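# Transfer the ball into arm2's gutter and rest it

## Task

Get the ball out of whichever gutter currently holds it and into the gutter belonging to arm2, so that at the end arm2's gutter sits on its rest bar with the ball inside. Passing the ball from one gutter to another by tipping is allowed. The task fails if the box is moved, raised, rotated or tilted beyond a small amount, or if the ball ends up more than slightly below table-top height while no robot is carrying it. A gutter holds the ball only while its open end is the higher end; holding it handle-up lets the ball roll out. Arm feet (metres, heading in degrees counter-clockwise from +x): arm1 at x=-1.71 y=-0.41 z=+0.88 heading +10; arm2 at x=+0.00 y=+0.14 z=+0.90 heading +100; arm3 at x=+1.71 y=+0.55 z=+0.90 heading -167. At the end, open the gripper and pull away; the result must stay in place without any robot holding it.

## Robot and tools

Setup: three identical i2rt Big YAM arms, named arm1, arm2 and arm3, each with six revolute joints, a two-finger gripper and a wrist camera. Reach is about 1.0 m from the joint1 axis. The room also has fixed cameras: cam_end_1, cam_end_2, cam_gap_1, cam_gap_2, cam_side and cam_top. Objects may occasionally get a short push from outside. Nothing may be knocked or placed outside the work area.

Frame: there is one scene frame with its origin on the floor and +z pointing up. The hand point lies midway between the fingertips. The hand's z axis runs along the fingers, and its y axis is the direction in which the fingers open and close. Foot positions and headings are given in the task.

execute_actions(actions, cameras): actions is a list holding zero or one action. An action is an object keyed by robot name (arm1, arm2, arm3). Each robot's entry has a single key, joints, which maps joint names to absolute target values. These are not offsets. Arms you include all start at the same moment and may finish at different times. Joint names, units and ranges:
- joint1_rad: -2.879 to 2.879, tolerance ±0.045. Yaws the arm about its foot; positive is counter-clockwise seen from above; 0 means along the foot's heading.
- joint2_rad: 0 to 3.141, ±0.14. Shoulder. At 0 the upper arm points backward and is roughly level; increasing it raises the arm and then brings it forward.
- joint3_rad: 0 to 3.019, ±0.09. Elbow. 0 is fully folded; increasing it opens the elbow.
- joint4_rad: -1.692 to 1.57, ±0.055. Hand pitch; positive tilts the fingers up.
- joint5_rad: -1.57 to 1.57, ±0.03. Sideways hand swing; positive goes to the arm's right.
- joint6_rad: -2.094 to 2.094, ±0.035. Hand roll; positive is clockwise when viewed from behind the hand.
- gripper_m: 0 to 0.093, ±0.003. Fingertip separation in metres. Each finger pad can apply roughly 50–62 N.
One action runs for at most 15 s. If a key is unknown or a value is out of range, the whole call is rejected and nothing moves. Joints or arms you leave out may keep pushing toward earlier targets. cameras is a list of camera names or "all". Omitting it, passing null or passing ["all"] returns every camera; [] returns none. An empty actions list only reports state and images. Because joints move at different speeds, the hand can take a wide path between two postures.

wait(seconds): 0 to 10 s with no new command, then returns state and images. zoom_image(camera, region=[x0,y0,x1,y1]) gives a closer view of the most recent full image, with pixel coordinates measured from the top-left and a region no larger than 504x504. read_manual(section) returns only licence texts. finished_scene(scene) ends scene 1 or 2 permanently and reports whether it succeeded. Only call it once the goal is stable. Replying without any tool call ends every remaining scene.

Reading results: the state gives joint_positions, torques and images; the pictures line lists camera order. joint_status tells how each commanded joint ended:
- "off_target": the joint came to rest short of its target and may still be pushing.
- "contact_stop" / "time_out": the joint drops its target and holds where it stopped. After time_out, though, a joint can keep a target that is at most 0.375, 0.375, 0.113, 0.225, 0.075, 0.3 rad (joints 1–6) from where it stands, and keep pushing toward it. on_its_own lists such joints, and "held at" there means the target, not the current position. Sending the joint its reported position relieves the push.
- "joint command not followed", usually with a cause line: a self- or arm-collision check withheld that arm's joint targets, while its gripper command still ran. Withheld joints show "not_followed" and may be retried on later actions until they get passable targets.
- "limit_stop_at_motor_heat": the arm faulted from heat. Resend the target.
If any result reports a stop, the later execute_actions, wait and finished_scene calls in that same reply are skipped. A target very near the current position may produce no movement. A joint carrying a load droops.

Torques: one value per arm joint, covering the drive's full output. They are never zero, they change with commands, and each unit has its own offset and scale plus noise.

Things to avoid: the arms do not stop on contact and can push hard. Keep arms from pressing against each other; a hard press between robots fails the task and ends the run. The clearance check can react too late and ignores fingers, gripper housings and wrist cameras. Long hard pushing or holding a load heats motors. A MOTOR HOT warning appears from 85 °C, and at 100 °C an OVER-TEMPERATURE FAULT makes that arm go limp and drop what it holds. Avoid drops, slips, slams, hard hits and knocking the box. Keep the ball above table height unless a gripper is carrying it. Tilt each gutter so its open end stays high unless you mean to pour. Some motor heat carries over into the next scene, which starts with its own task.

Each tool is called after "Emit:" in YAML: its name, and indented under it one key for each argument.

## Session

Emit:
execute_actions:
  actions: []

Scene clock: 0.00 s.
Joint torques (N m, as the arm reports them, + toward a larger angle): no reading
arm1.joint_positions: joint1_rad=+0.734 joint2_rad=+0.490 joint3_rad=+1.377 joint4_rad=-1.196 joint5_rad=+0.061 joint6_rad=-0.313 gripper_m=+0.095
arm1.joint_status: not commanded
arm1.hand: x=-1.5895 y=-0.2683 z=+1.4710 quat_wxyz=(-0.574, +0.448, -0.668, -0.153) (m; scene frame)
arm2.joint_positions: joint1_rad=-0.696 joint2_rad=+0.298 joint3_rad=+1.665 joint4_rad=-1.331 joint5_rad=+0.150 joint6_rad=+0.652 gripper_m=+0.095
arm2.joint_status: not commanded
arm2.hand: x=+0.0188 y=+0.1378 z=+1.5910 quat_wxyz=(-0.513, +0.091, -0.691, -0.501) (m; scene frame)
arm3.joint_positions: joint1_rad=-0.067 joint2_rad=+0.421 joint3_rad=+1.673 joint4_rad=-1.557 joint5_rad=-0.201 joint6_rad=+0.252 gripper_m=+0.094
arm3.joint_status: not commanded
arm3.hand: x=+1.6661 y=+0.5042 z=+1.5345 quat_wxyz=(-0.201, -0.804, -0.024, +0.559) (m; scene frame)
pictures: arm1_cam_wrist, arm2_cam_wrist, arm3_cam_wrist, cam_end_1, cam_end_2, cam_gap_1, cam_gap_2, cam_side, cam_top
Images, in order (width x height): arm1_cam_wrist 504x504, arm2_cam_wrist 504x504, arm3_cam_wrist 504x504, cam_end_1 896x504, cam_end_2 896x504, cam_gap_1 896x504, cam_gap_2 896x504, cam_side 896x504, cam_top 896x504.

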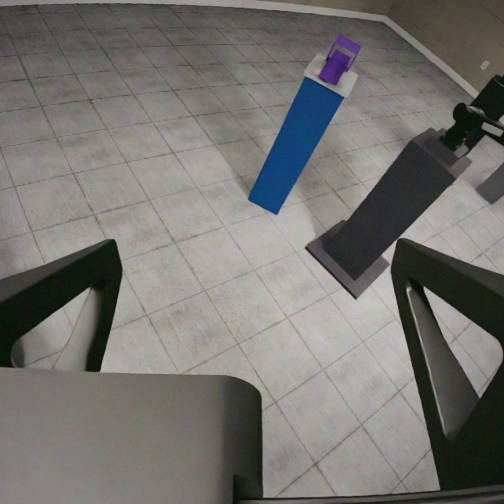

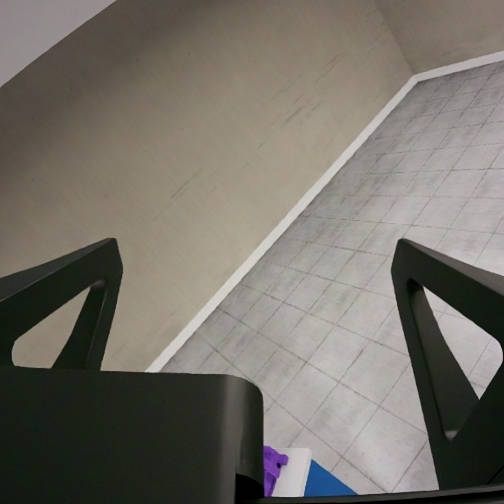

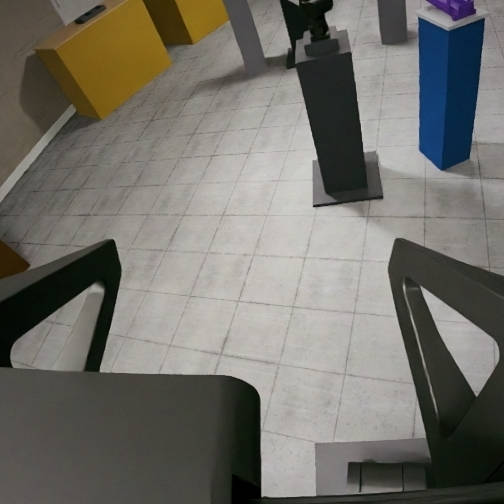

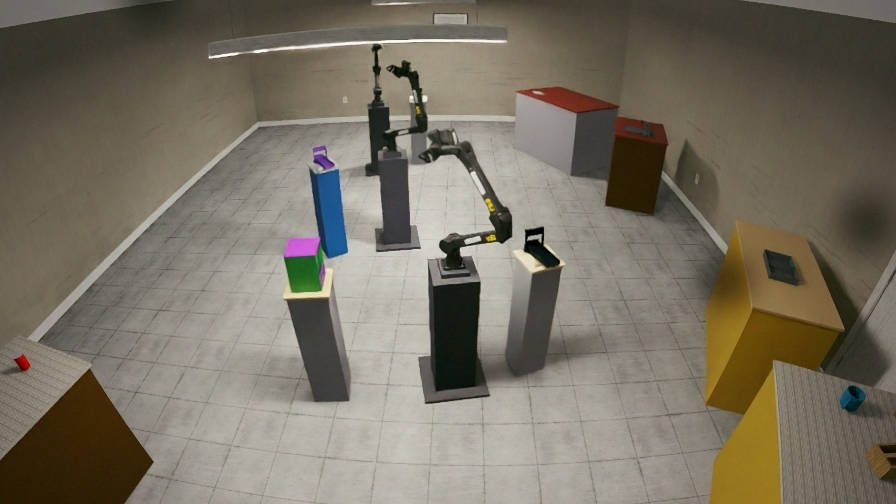

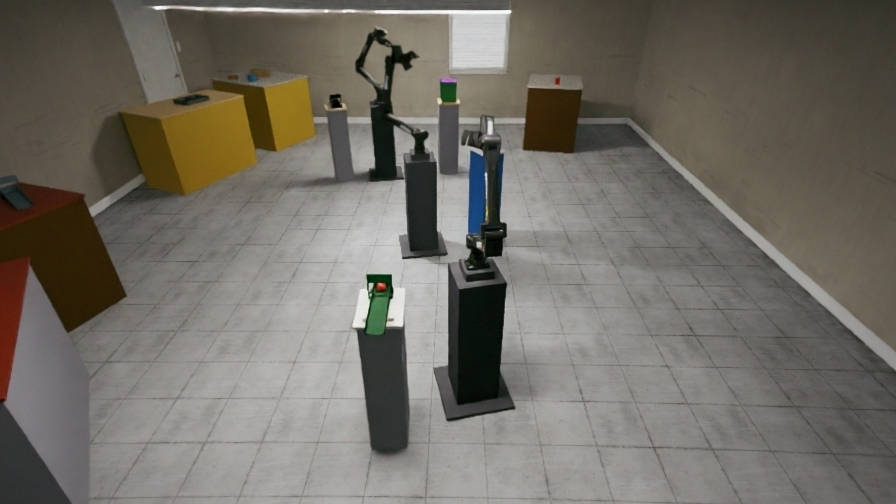

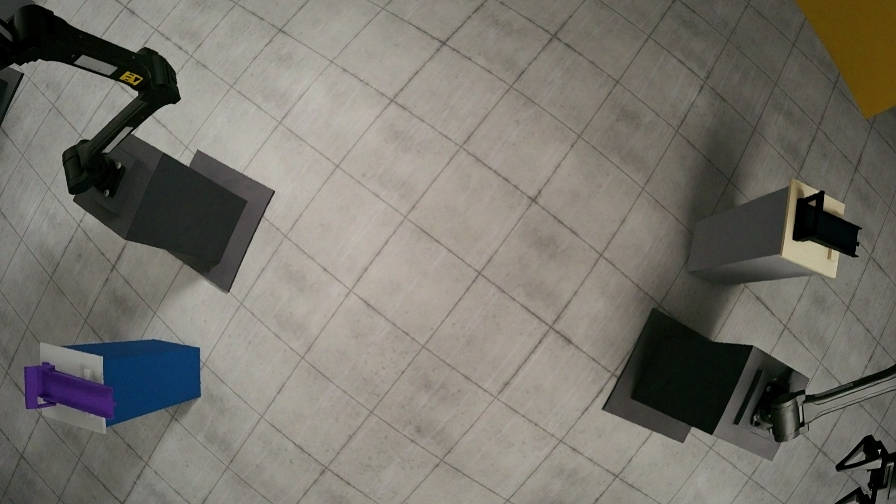

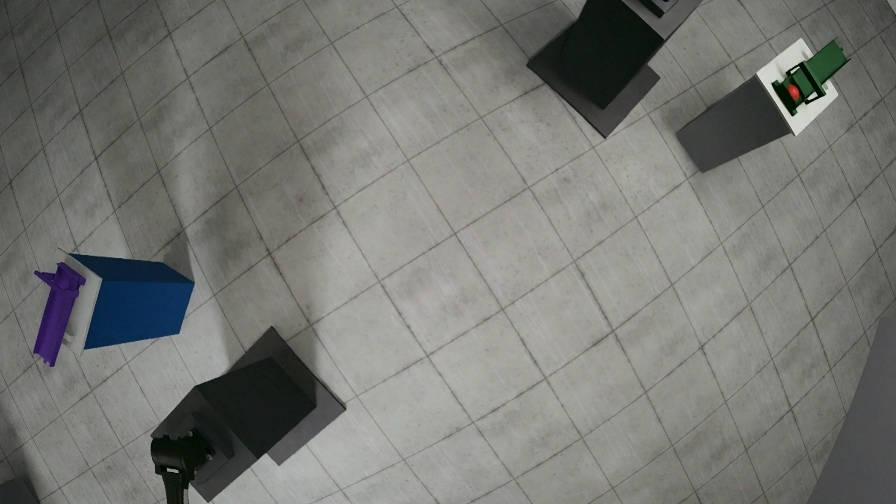

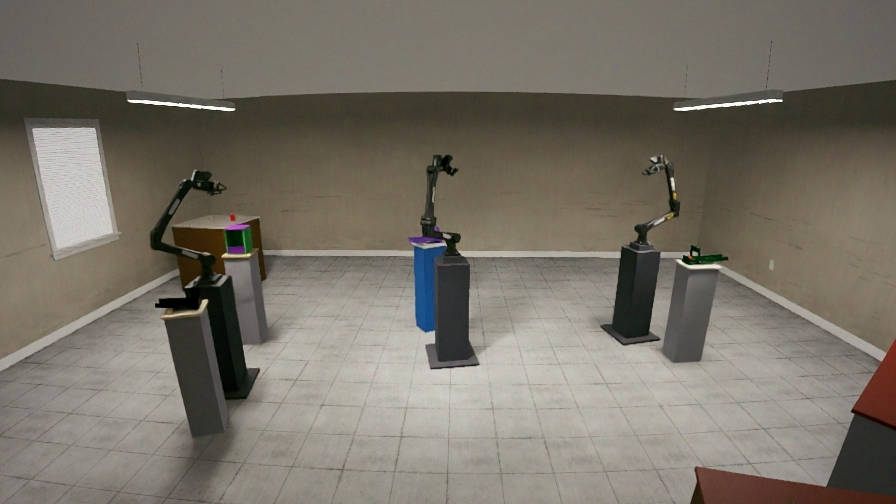

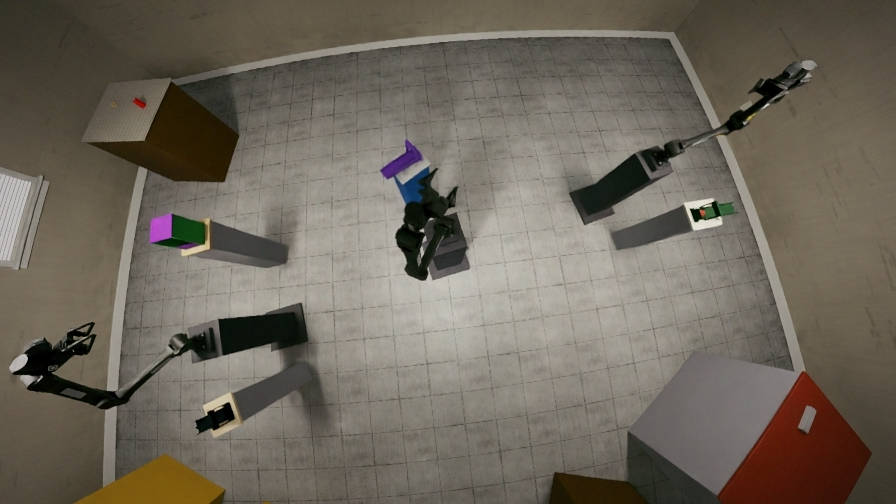

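Emit:
zoom_image:
  camera: "cam_end_2"
  region: [320, 250, 440, 350]

Emit:
zoom_image:
  camera: "cam_gap_2"
  region: [720, 20, 880, 150]

Emit:
zoom_image:
  camera: "cam_gap_2"
  region: [10, 230, 170, 380]

Emit:
zoom_image:
  camera: "cam_gap_1"
  region: [0, 320, 160, 450]

Emit:
zoom_image:
  camera: "cam_side"
  region: [640, 220, 760, 300]

Emit:
zoom_image:
  camera: "cam_end_1"
  region: [280, 130, 380, 200]

Region (320, 250, 440, 350) of cam_end_2's 896x504 image, scaled by 4.200, with more detail than that image has.

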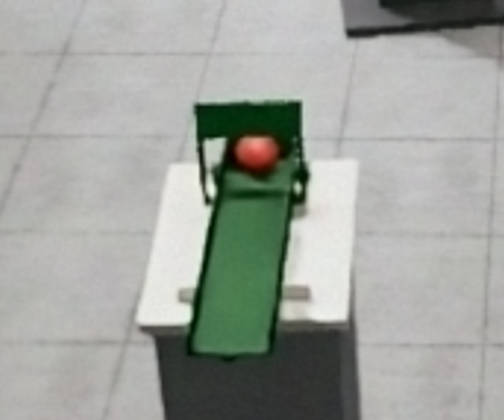

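Region (720, 20, 880, 150) of cam_gap_2's 896x504 image, scaled by 3.150, with more detail than that image has; it fills the top 410 rows of this view, and the rest is white.

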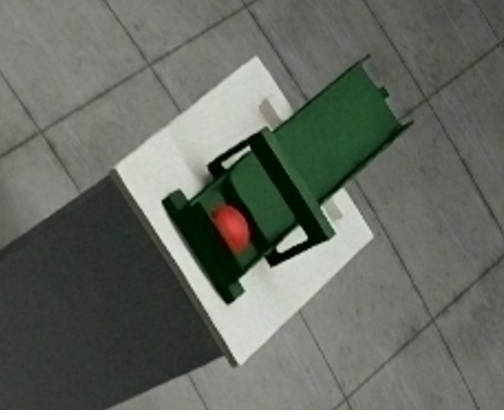

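Region (10, 230, 170, 380) of cam_gap_2's 896x504 image, scaled by 3.150, with more detail than that image has; it fills the top 472 rows of this view, and the rest is white.

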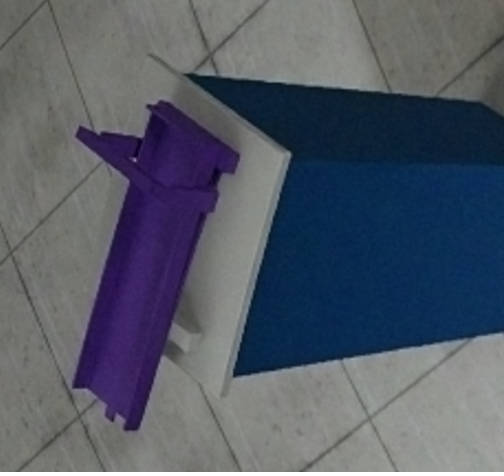

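Region (0, 320, 160, 450) of cam_gap_1's 896x504 image, scaled by 3.150, with more detail than that image has; it fills the top 410 rows of this view, and the rest is white.

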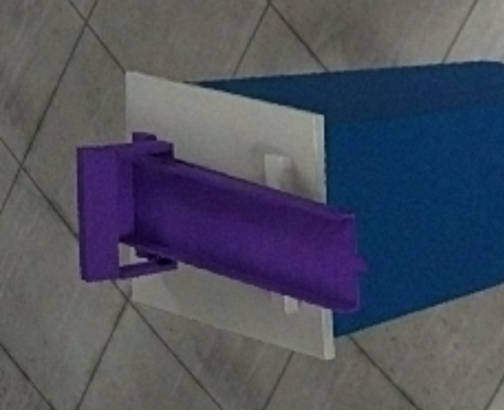

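Region (640, 220, 760, 300) of cam_side's 896x504 image, scaled by 4.200, with more detail than that image has.

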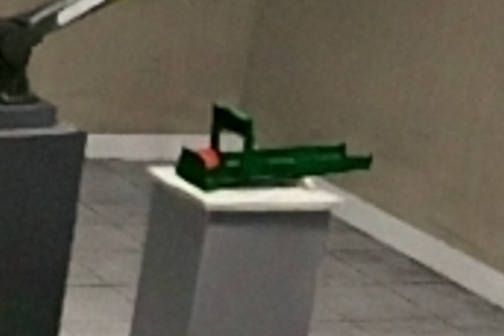

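Region (280, 130, 380, 200) of cam_end_1's 896x504 image, scaled by 5.040, with more detail than that image has; it fills the top 353 rows of this view, and the rest is white.

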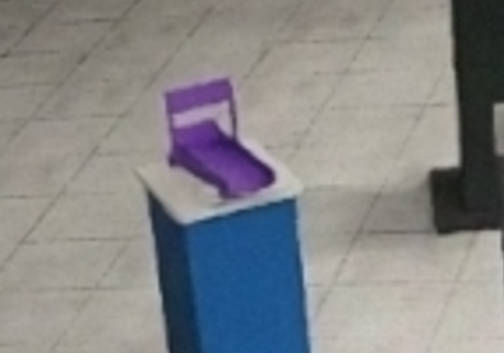

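Emit:
execute_actions:
  actions:
    - {"arm3":{"joints":{"joint1_rad":2.0,"joint2_rad":1.447,"joint3_rad":1.92,"joint4_rad":-1.65,"joint5_rad":0,"joint6_rad":0}},"arm2":{"joints":{"joint1_rad":0.3,"joint2_rad":1.447,"joint3_rad":1.92,"joint4_rad":-1.65,"joint5_rad":0,"joint6_rad":0}}}
  cameras: ["arm2_cam_wrist","arm3_cam_wrist","cam_top","cam_side"]

Scene clock: 31.83 s.
Joint torques (N m, as the arm reports them, + toward a larger angle): arm1=[0.46 4.35 9.54 2.48 0.04 0.1 ] | arm2=[ -0.19 -13.9   10.83   0.41  -0.19  -0.15] | arm3=[-0.5  -9.13 14.41  0.59 -0.08 -0.1 ]
arm1.joint_positions: joint1_rad=+0.734 joint2_rad=+0.490 joint3_rad=+1.377 joint4_rad=-1.196 joint5_rad=+0.061 joint6_rad=-0.313 gripper_m=+0.095
arm1.joint_status: not commanded
arm1.hand: x=-1.5895 y=-0.2683 z=+1.4710 quat_wxyz=(-0.574, +0.448, -0.668, -0.153) (m; scene frame)
arm2.joint_positions: joint1_rad=+0.308 joint2_rad=+1.464 joint3_rad=+1.897 joint4_rad=-1.641 joint5_rad=+0.001 joint6_rad=+0.007 gripper_m=+0.095
arm2.joint_status: all done
arm2.hand: x=-0.2293 y=+0.5724 z=+1.3386 quat_wxyz=(-0.088, +0.842, -0.510, -0.148) (m; scene frame)
arm3.joint_positions: joint1_rad=+1.998 joint2_rad=+1.444 joint3_rad=+1.884 joint4_rad=-1.641 joint5_rad=-0.001 joint6_rad=+0.006 gripper_m=+0.094
arm3.joint_status: all done
arm3.hand: x=+2.0060 y=+0.1703 z=+1.3457 quat_wxyz=(-0.165, -0.435, -0.881, +0.080) (m; scene frame)
pictures: arm2_cam_wrist, arm3_cam_wrist, cam_side, cam_top
Images, in order (width x height): arm2_cam_wrist 504x504, arm3_cam_wrist 504x504, cam_side 896x504, cam_top 896x504.

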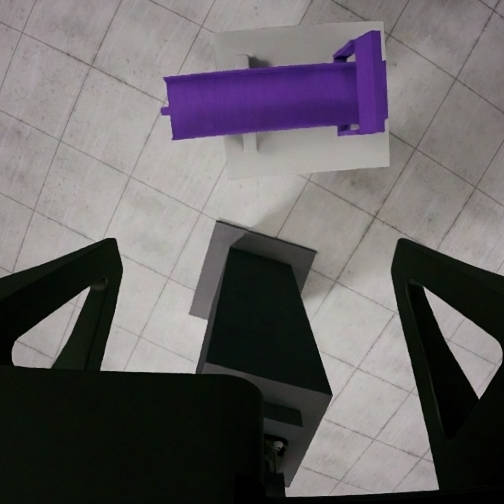

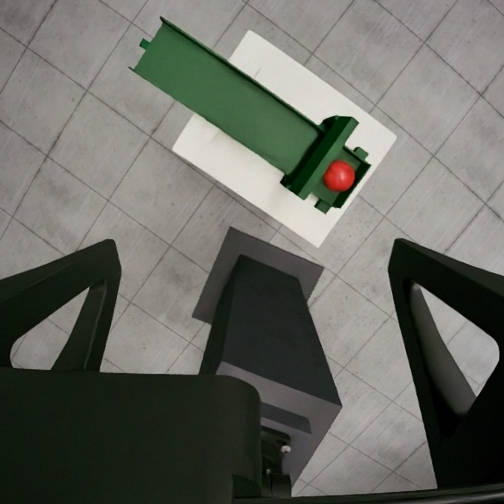

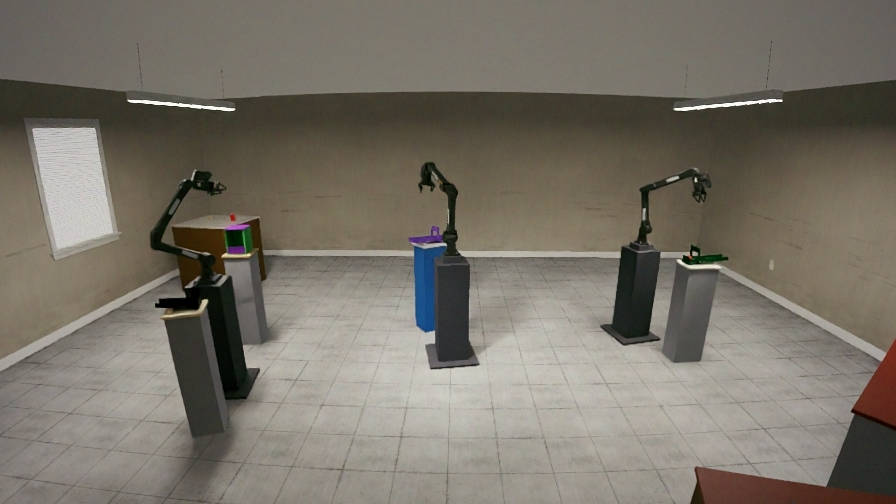

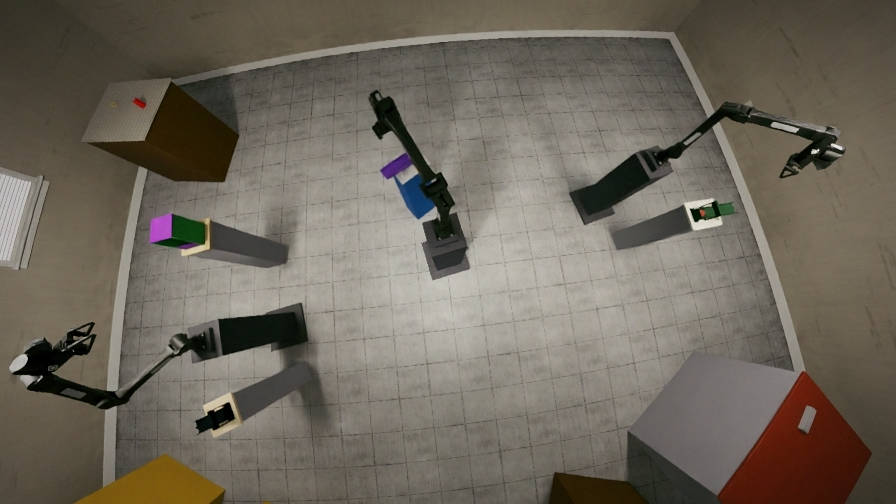

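Emit:
execute_actions:
  actions:
    - {"arm3":{"joints":{"joint1_rad":1.847,"joint2_rad":1.718,"joint3_rad":1.66,"joint4_rad":-1.51,"joint6_rad":0.47}},"arm2":{"joints":{"joint1_rad":0.072,"joint2_rad":2.0,"joint3_rad":2.07,"joint4_rad":-1.64,"joint6_rad":-0.33}}}
  cameras: ["arm2_cam_wrist","arm3_cam_wrist","cam_end_2","cam_side"]

Emit:
zoom_image:
  camera: "cam_side"
  region: [630, 170, 780, 290]

Emit:
zoom_image:
  camera: "cam_side"
  region: [380, 160, 520, 270]

Scene clock: 68.90 s.
Joint torques (N m, as the arm reports them, + toward a larger angle): arm1=[0.46 4.36 9.55 2.48 0.05 0.1 ] | arm2=[  1.37 -23.51  10.34   0.05  -0.21  -0.15] | arm3=[  0.34 -13.21  14.21   0.5   -0.04   0.07]
arm1.joint_positions: joint1_rad=+0.734 joint2_rad=+0.490 joint3_rad=+1.377 joint4_rad=-1.196 joint5_rad=+0.061 joint6_rad=-0.313 gripper_m=+0.095
arm1.joint_status: not commanded
arm1.hand: x=-1.5895 y=-0.2683 z=+1.4710 quat_wxyz=(-0.574, +0.448, -0.668, -0.153) (m; scene frame)
arm2.joint_positions: joint1_rad=+0.065 joint2_rad=+2.024 joint3_rad=+2.052 joint4_rad=-1.641 joint5_rad=+0.000 joint6_rad=-0.322 gripper_m=+0.095
arm2.joint_status: all done
arm2.hand: x=-0.1519 y=+0.7438 z=+1.0980 quat_wxyz=(+0.020, +0.877, -0.480, +0.021) (m; scene frame)
arm3.joint_positions: joint1_rad=+1.837 joint2_rad=+1.726 joint3_rad=+1.628 joint4_rad=-1.517 joint5_rad=-0.001 joint6_rad=+0.462 gripper_m=+0.094
arm3.joint_status: all done
arm3.hand: x=+1.9613 y=+0.0924 z=+1.1087 quat_wxyz=(+0.021, -0.694, -0.720, -0.007) (m; scene frame)
pictures: arm2_cam_wrist, arm3_cam_wrist, cam_end_2, cam_side
Images, in order (width x height): arm2_cam_wrist 504x504, arm3_cam_wrist 504x504, cam_end_2 896x504, cam_side 896x504.

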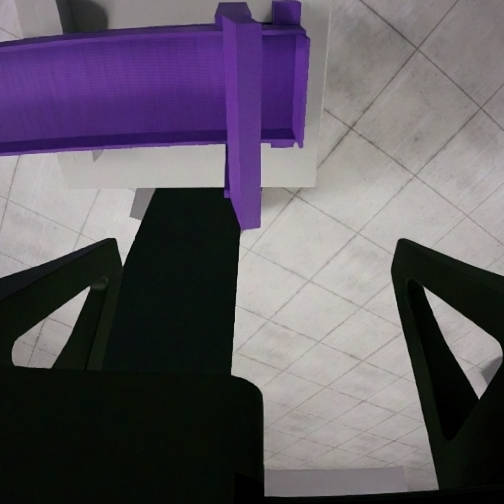

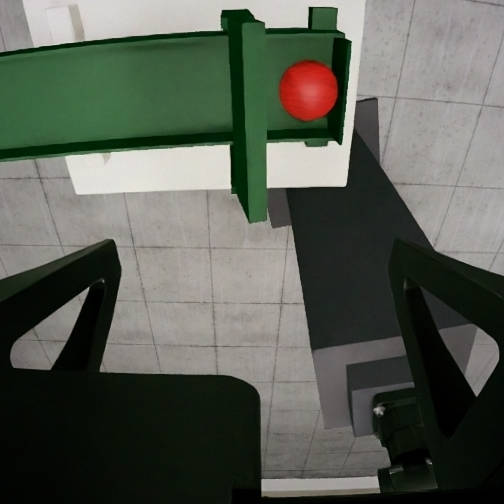

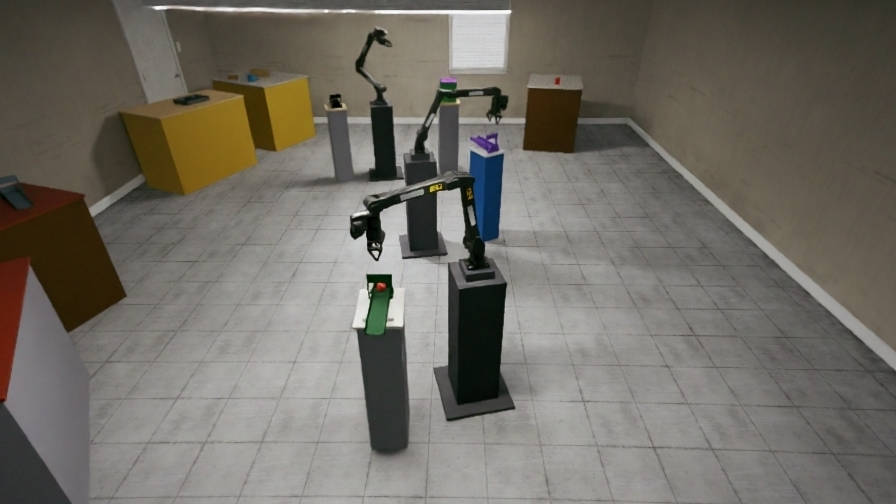

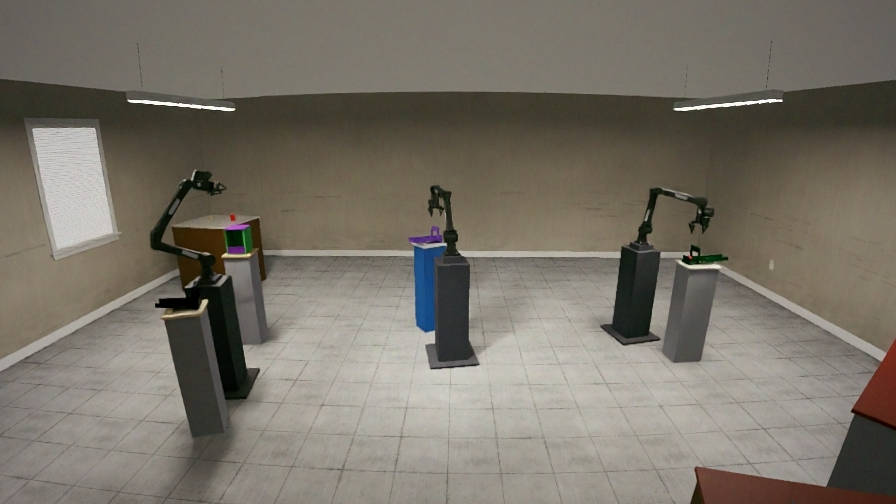

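Region (630, 170, 780, 290) of cam_side's 896x504 image, scaled by 3.360, with more detail than that image has; it fills the top 403 rows of this view, and the rest is white.

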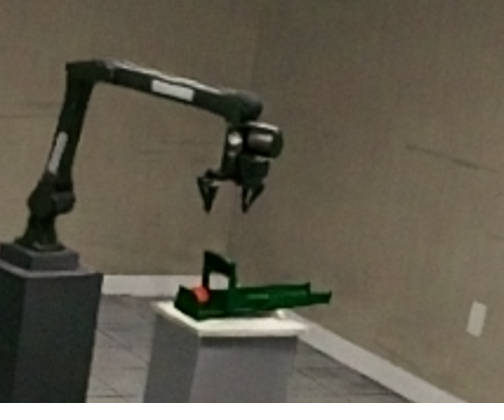

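Region (380, 160, 520, 270) of cam_side's 896x504 image, scaled by 3.600, with more detail than that image has; it fills the top 396 rows of this view, and the rest is white.

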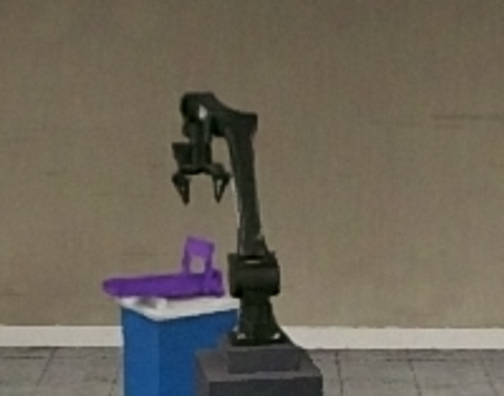

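Emit:
execute_actions:
  actions:
    - {"arm3":{"joints":{"joint1_rad":1.795,"joint2_rad":1.716,"joint3_rad":1.49,"joint4_rad":-1.23,"joint5_rad":-0.15,"joint6_rad":0.41}},"arm2":{"joints":{"joint1_rad":0.038,"joint2_rad":2.047,"joint3_rad":1.993,"joint4_rad":-1.516,"joint5_rad":-0.114,"joint6_rad":-0.35}}}
  cameras: ["arm2_cam_wrist","arm3_cam_wrist","cam_side"]

Emit:
zoom_image:
  camera: "cam_side"
  region: [650, 190, 750, 280]

Emit:
zoom_image:
  camera: "cam_side"
  region: [390, 180, 490, 270]

Scene clock: 89.20 s.
Joint torques (N m, as the arm reports them, + toward a larger angle): arm1=[0.47 4.32 9.54 2.48 0.05 0.1 ] | arm2=[  0.26 -20.91   8.45   0.61  -0.41  -0.15] | arm3=[ -1.02 -13.89  11.83   0.96  -0.3   -0.16]
arm1.joint_positions: joint1_rad=+0.734 joint2_rad=+0.490 joint3_rad=+1.377 joint4_rad=-1.196 joint5_rad=+0.061 joint6_rad=-0.313 gripper_m=+0.095
arm1.joint_status: not commanded
arm1.hand: x=-1.5895 y=-0.2683 z=+1.4710 quat_wxyz=(-0.574, +0.448, -0.668, -0.153) (m; scene frame)
arm2.joint_positions: joint1_rad=+0.044 joint2_rad=+2.035 joint3_rad=+1.999 joint4_rad=-1.528 joint5_rad=-0.111 joint6_rad=-0.343 gripper_m=+0.095
arm2.joint_status: all done
arm2.hand: x=-0.1606 y=+0.7573 z=+1.0711 quat_wxyz=(+0.040, +0.875, -0.481, -0.037) (m; scene frame)
arm3.joint_positions: joint1_rad=+1.799 joint2_rad=+1.721 joint3_rad=+1.480 joint4_rad=-1.243 joint5_rad=-0.145 joint6_rad=+0.418 gripper_m=+0.094
arm3.joint_status: all done
arm3.hand: x=+1.9754 y=+0.0753 z=+1.0581 quat_wxyz=(-0.066, -0.687, -0.721, -0.053) (m; scene frame)
pictures: arm2_cam_wrist, arm3_cam_wrist, cam_side
Images, in order (width x height): arm2_cam_wrist 504x504, arm3_cam_wrist 504x504, cam_side 896x504.

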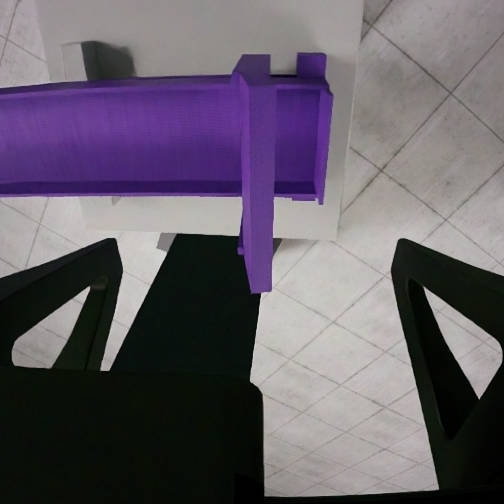

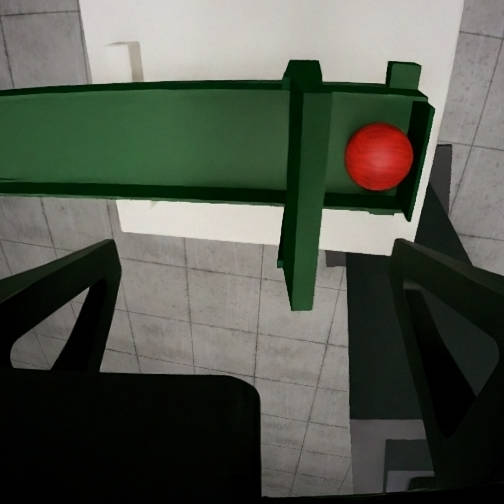

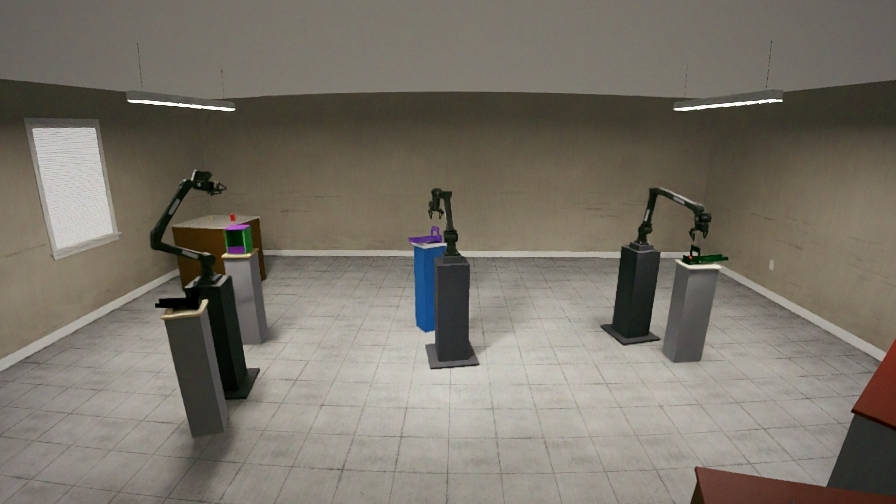

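Region (650, 190, 750, 280) of cam_side's 896x504 image, scaled by 5.040, with more detail than that image has; it fills the top 454 rows of this view, and the rest is white.

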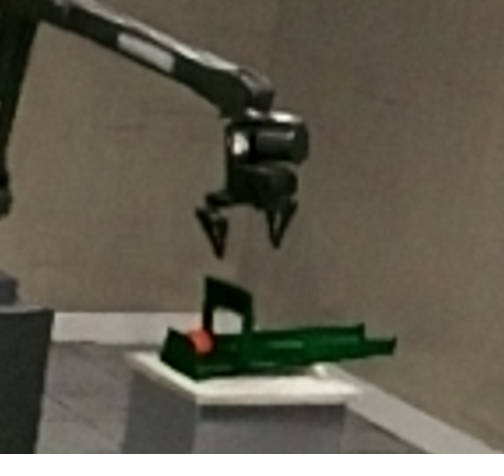

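Region (390, 180, 490, 270) of cam_side's 896x504 image, scaled by 5.040, with more detail than that image has; it fills the top 454 rows of this view, and the rest is white.

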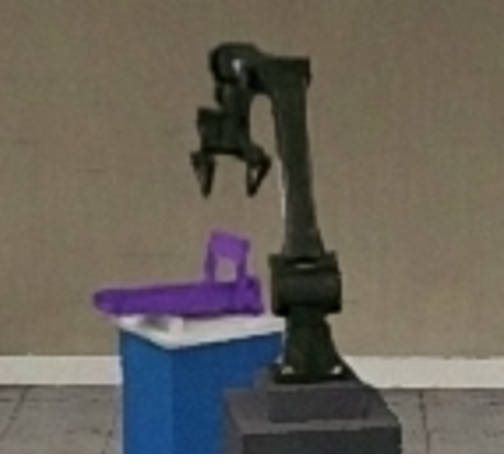

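Emit:
execute_actions:
  actions:
    - {"arm3":{"joints":{"joint1_rad":1.775,"joint2_rad":1.765,"joint3_rad":1.345,"joint4_rad":-1.06}},"arm2":{"joints":{"joint2_rad":2.11,"joint3_rad":1.85,"joint4_rad":-1.355}}}
  cameras: ["arm2_cam_wrist","arm3_cam_wrist","cam_side"]

Emit:
zoom_image:
  camera: "cam_side"
  region: [650, 190, 750, 280]

Emit:
zoom_image:
  camera: "cam_side"
  region: [390, 180, 490, 270]

Scene clock: 101.43 s.
Joint torques (N m, as the arm reports them, + toward a larger angle): arm1=[0.46 4.32 9.54 2.47 0.05 0.1 ] | arm2=[  0.04 -23.6    8.94   0.32  -0.4   -0.17] | arm3=[ -1.23 -13.1   11.2    0.87  -0.29  -0.14]
arm1.joint_positions: joint1_rad=+0.734 joint2_rad=+0.490 joint3_rad=+1.377 joint4_rad=-1.196 joint5_rad=+0.061 joint6_rad=-0.313 gripper_m=+0.095
arm1.joint_status: not commanded
arm1.hand: x=-1.5895 y=-0.2683 z=+1.4710 quat_wxyz=(-0.574, +0.448, -0.668, -0.153) (m; scene frame)
arm2.joint_positions: joint1_rad=+0.044 joint2_rad=+2.122 joint3_rad=+1.846 joint4_rad=-1.366 joint5_rad=-0.111 joint6_rad=-0.343 gripper_m=+0.095
arm2.joint_status: all done
arm2.hand: x=-0.1583 y=+0.7485 z=+0.9606 quat_wxyz=(+0.068, +0.873, -0.482, -0.011) (m; scene frame)
arm3.joint_positions: joint1_rad=+1.783 joint2_rad=+1.765 joint3_rad=+1.336 joint4_rad=-1.072 joint5_rad=-0.146 joint6_rad=+0.418 gripper_m=+0.094
arm3.joint_status: all done
arm3.hand: x=+1.9631 y=+0.0823 z=+0.9841 quat_wxyz=(-0.058, -0.694, -0.716, -0.056) (m; scene frame)
pictures: arm2_cam_wrist, arm3_cam_wrist, cam_side
Images, in order (width x height): arm2_cam_wrist 504x504, arm3_cam_wrist 504x504, cam_side 896x504.

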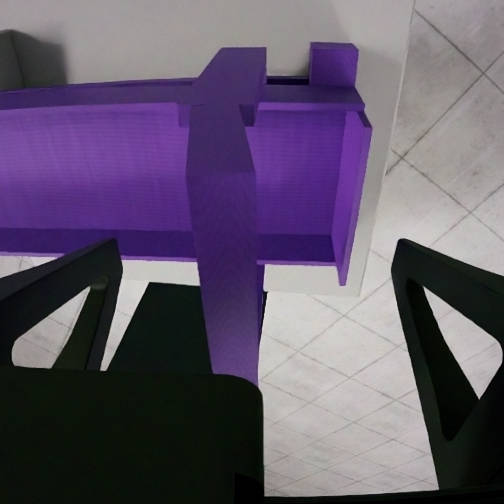

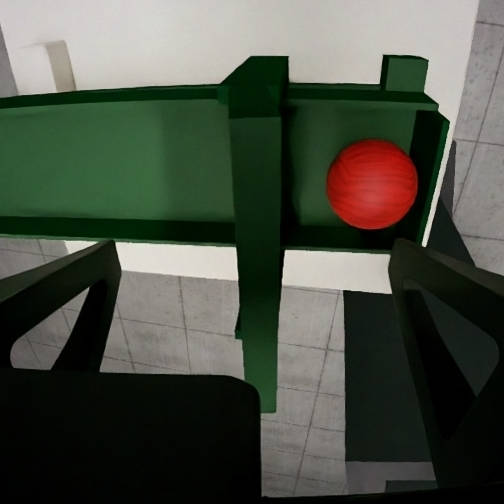

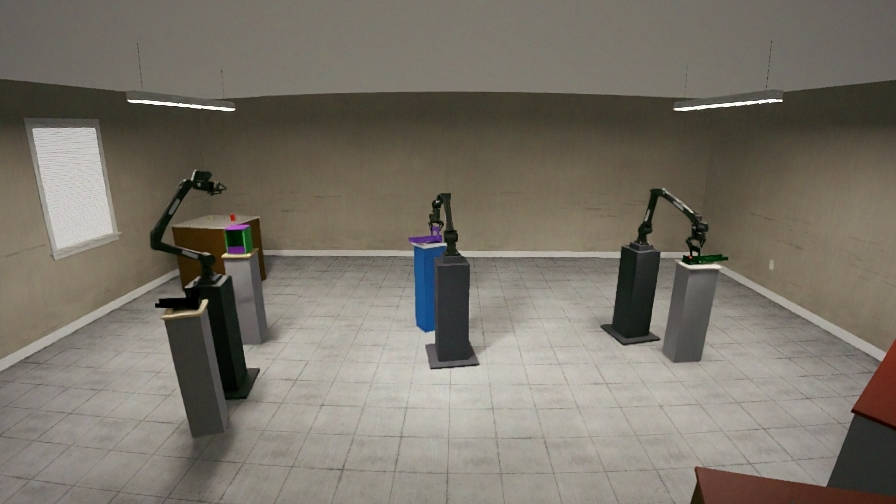

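Region (650, 190, 750, 280) of cam_side's 896x504 image, scaled by 5.040, with more detail than that image has; it fills the top 454 rows of this view, and the rest is white.

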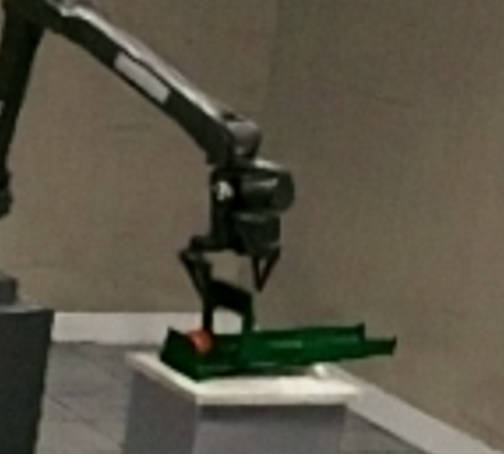

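Region (390, 180, 490, 270) of cam_side's 896x504 image, scaled by 5.040, with more detail than that image has; it fills the top 454 rows of this view, and the rest is white.

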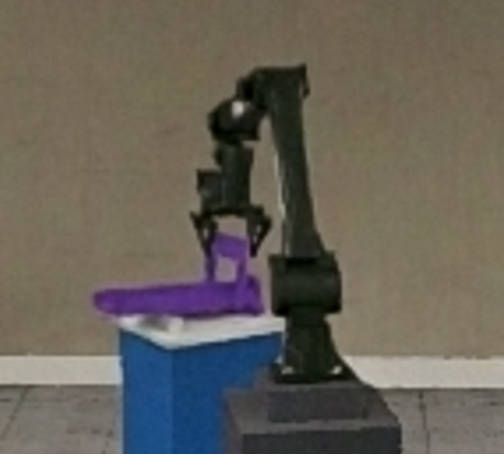

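Emit:
execute_actions:
  actions:
    - {"arm3":{"joints":{"joint2_rad":1.785,"joint3_rad":1.32,"joint4_rad":-1.04}}}
  cameras: ["arm3_cam_wrist","cam_side"]

Emit:
zoom_image:
  camera: "cam_side"
  region: [660, 210, 740, 280]

Scene clock: 106.80 s.
Joint torques (N m, as the arm reports them, + toward a larger angle): arm1=[0.47 4.34 9.54 2.47 0.05 0.1 ] | arm2=[  0.   -23.31   8.85   0.29  -0.41  -0.17] | arm3=[ -1.28 -11.29  10.29   0.92  -0.28  -0.14]
arm1.joint_positions: joint1_rad=+0.734 joint2_rad=+0.490 joint3_rad=+1.377 joint4_rad=-1.196 joint5_rad=+0.061 joint6_rad=-0.313 gripper_m=+0.095
arm1.joint_status: not commanded
arm1.hand: x=-1.5895 y=-0.2683 z=+1.4710 quat_wxyz=(-0.574, +0.448, -0.668, -0.153) (m; scene frame)
arm2.joint_positions: joint1_rad=+0.044 joint2_rad=+2.122 joint3_rad=+1.846 joint4_rad=-1.366 joint5_rad=-0.111 joint6_rad=-0.343 gripper_m=+0.095
arm2.joint_status: not commanded
arm2.hand: x=-0.1583 y=+0.7485 z=+0.9606 quat_wxyz=(+0.068, +0.873, -0.482, -0.011) (m; scene frame)
arm3.joint_positions: joint1_rad=+1.783 joint2_rad=+1.766 joint3_rad=+1.319 joint4_rad=-1.053 joint5_rad=-0.146 joint6_rad=+0.418 gripper_m=+0.094
arm3.joint_status: all done
arm3.hand: x=+1.9620 y=+0.0846 z=+0.9776 quat_wxyz=(-0.058, -0.693, -0.716, -0.056) (m; scene frame)
pictures: arm3_cam_wrist, cam_side
Images, in order (width x height): arm3_cam_wrist 504x504, cam_side 896x504.

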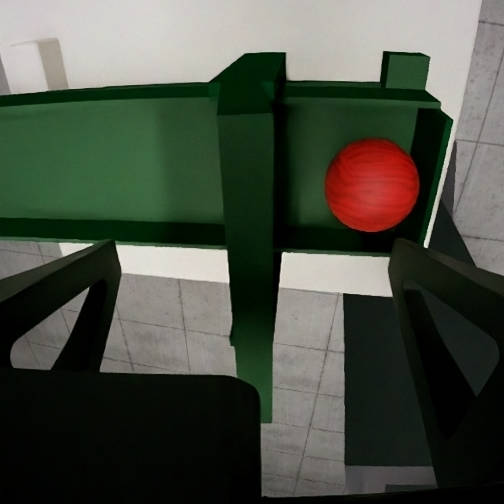

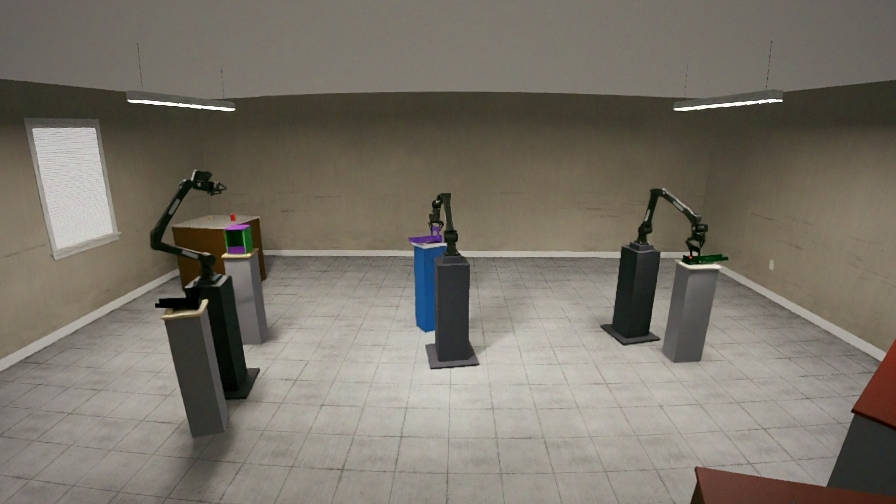

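Region (660, 210, 740, 280) of cam_side's 896x504 image, scaled by 6.300, with more detail than that image has; it fills the top 441 rows of this view, and the rest is white.

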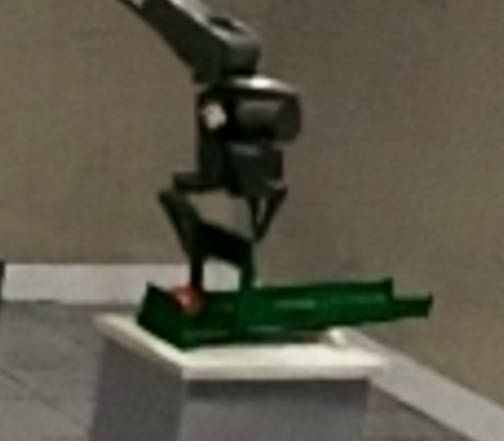

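Emit:
execute_actions:
  actions:
    - {"arm3":{"joints":{"joint2_rad":1.81}}}
  cameras: ["arm3_cam_wrist"]

Scene clock: 109.43 s.
Joint torques (N m, as the arm reports them, + toward a larger angle): arm1=[0.47 4.36 9.52 2.48 0.04 0.1 ] | arm2=[  0.14 -23.58   8.92   0.4   -0.41  -0.17] | arm3=[ -1.32 -11.81  10.2    0.91  -0.29  -0.13]
arm1.joint_positions: joint1_rad=+0.734 joint2_rad=+0.490 joint3_rad=+1.377 joint4_rad=-1.196 joint5_rad=+0.061 joint6_rad=-0.313 gripper_m=+0.095
arm1.joint_status: not commanded
arm1.hand: x=-1.5895 y=-0.2683 z=+1.4710 quat_wxyz=(-0.574, +0.448, -0.668, -0.153) (m; scene frame)
arm2.joint_positions: joint1_rad=+0.044 joint2_rad=+2.122 joint3_rad=+1.846 joint4_rad=-1.366 joint5_rad=-0.111 joint6_rad=-0.343 gripper_m=+0.095
arm2.joint_status: not commanded
arm2.hand: x=-0.1583 y=+0.7485 z=+0.9606 quat_wxyz=(+0.068, +0.873, -0.482, -0.011) (m; scene frame)
arm3.joint_positions: joint1_rad=+1.783 joint2_rad=+1.795 joint3_rad=+1.319 joint4_rad=-1.052 joint5_rad=-0.146 joint6_rad=+0.418 gripper_m=+0.094
arm3.joint_status: all done
arm3.hand: x=+1.9614 y=+0.0859 z=+0.9631 quat_wxyz=(-0.045, -0.694, -0.716, -0.061) (m; scene frame)
pictures: arm3_cam_wrist
Images, in order (width x height): arm3_cam_wrist 504x504.

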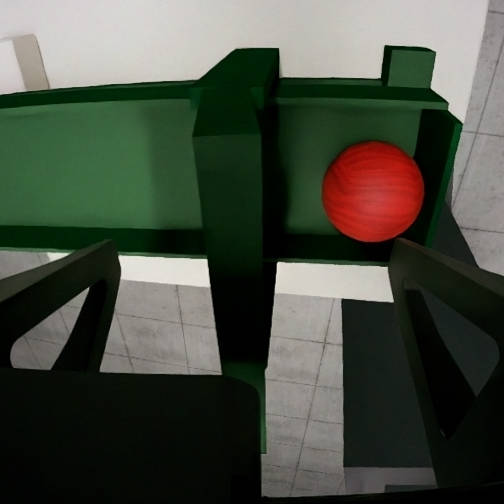

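Close both.

Emit:
execute_actions:
  actions:
    - {"arm3":{"joints":{"gripper_m":0.0}},"arm2":{"joints":{"gripper_m":0.0}}}
  cameras: ["arm2_cam_wrist","arm3_cam_wrist","cam_side"]

Scene clock: 113.20 s.
Joint torques (N m, as the arm reports them, + toward a larger angle): arm1=[0.45 4.33 9.54 2.47 0.05 0.1 ] | arm2=[  0.22 -22.14   8.81   0.42   0.39  -0.09] | arm3=[ -1.15 -12.22  10.14   0.74   0.28  -0.05]
arm1.joint_positions: joint1_rad=+0.734 joint2_rad=+0.490 joint3_rad=+1.377 joint4_rad=-1.196 joint5_rad=+0.061 joint6_rad=-0.313 gripper_m=+0.095
arm1.joint_status: not commanded
arm1.hand: x=-1.5895 y=-0.2683 z=+1.4710 quat_wxyz=(-0.574, +0.448, -0.668, -0.153) (m; scene frame)
arm2.joint_positions: joint1_rad=+0.041 joint2_rad=+2.112 joint3_rad=+1.846 joint4_rad=-1.370 joint5_rad=-0.129 joint6_rad=-0.349 gripper_m=+0.012
arm2.joint_status: gripper_m off_target (ended at +0.012, target +0.000)
arm2.hand: x=-0.1593 y=+0.7481 z=+0.9671 quat_wxyz=(+0.072, +0.874, -0.480, -0.020) (m; scene frame)
arm3.joint_positions: joint1_rad=+1.781 joint2_rad=+1.793 joint3_rad=+1.319 joint4_rad=-1.048 joint5_rad=-0.163 joint6_rad=+0.409 gripper_m=+0.011
arm3.joint_status: gripper_m off_target (ended at +0.011, target +0.000)
arm3.hand: x=+1.9637 y=+0.0856 z=+0.9646 quat_wxyz=(-0.051, -0.691, -0.718, -0.068) (m; scene frame)
pictures: arm2_cam_wrist, arm3_cam_wrist, cam_side
Images, in order (width x height): arm2_cam_wrist 504x504, arm3_cam_wrist 504x504, cam_side 896x504.

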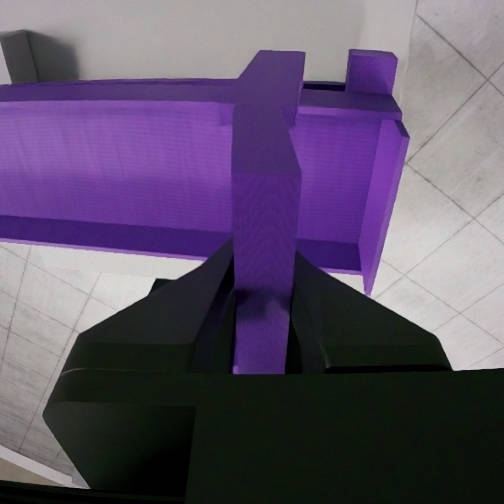

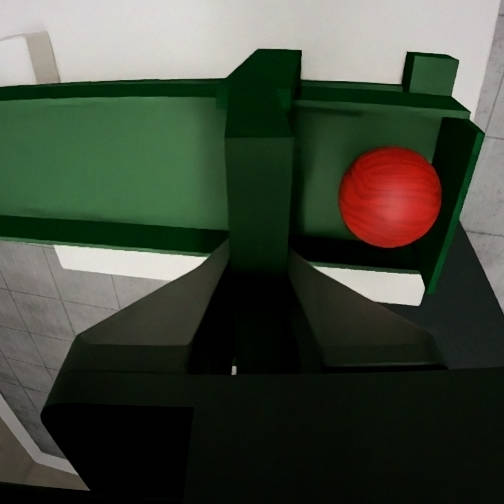

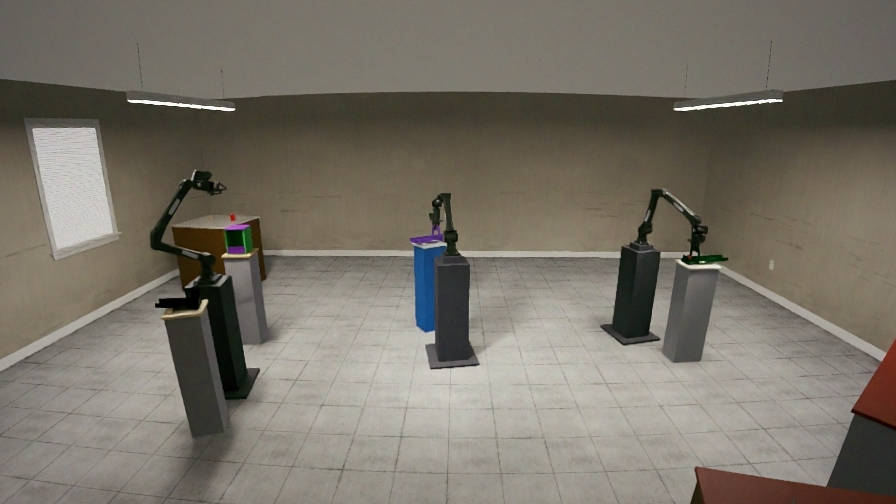

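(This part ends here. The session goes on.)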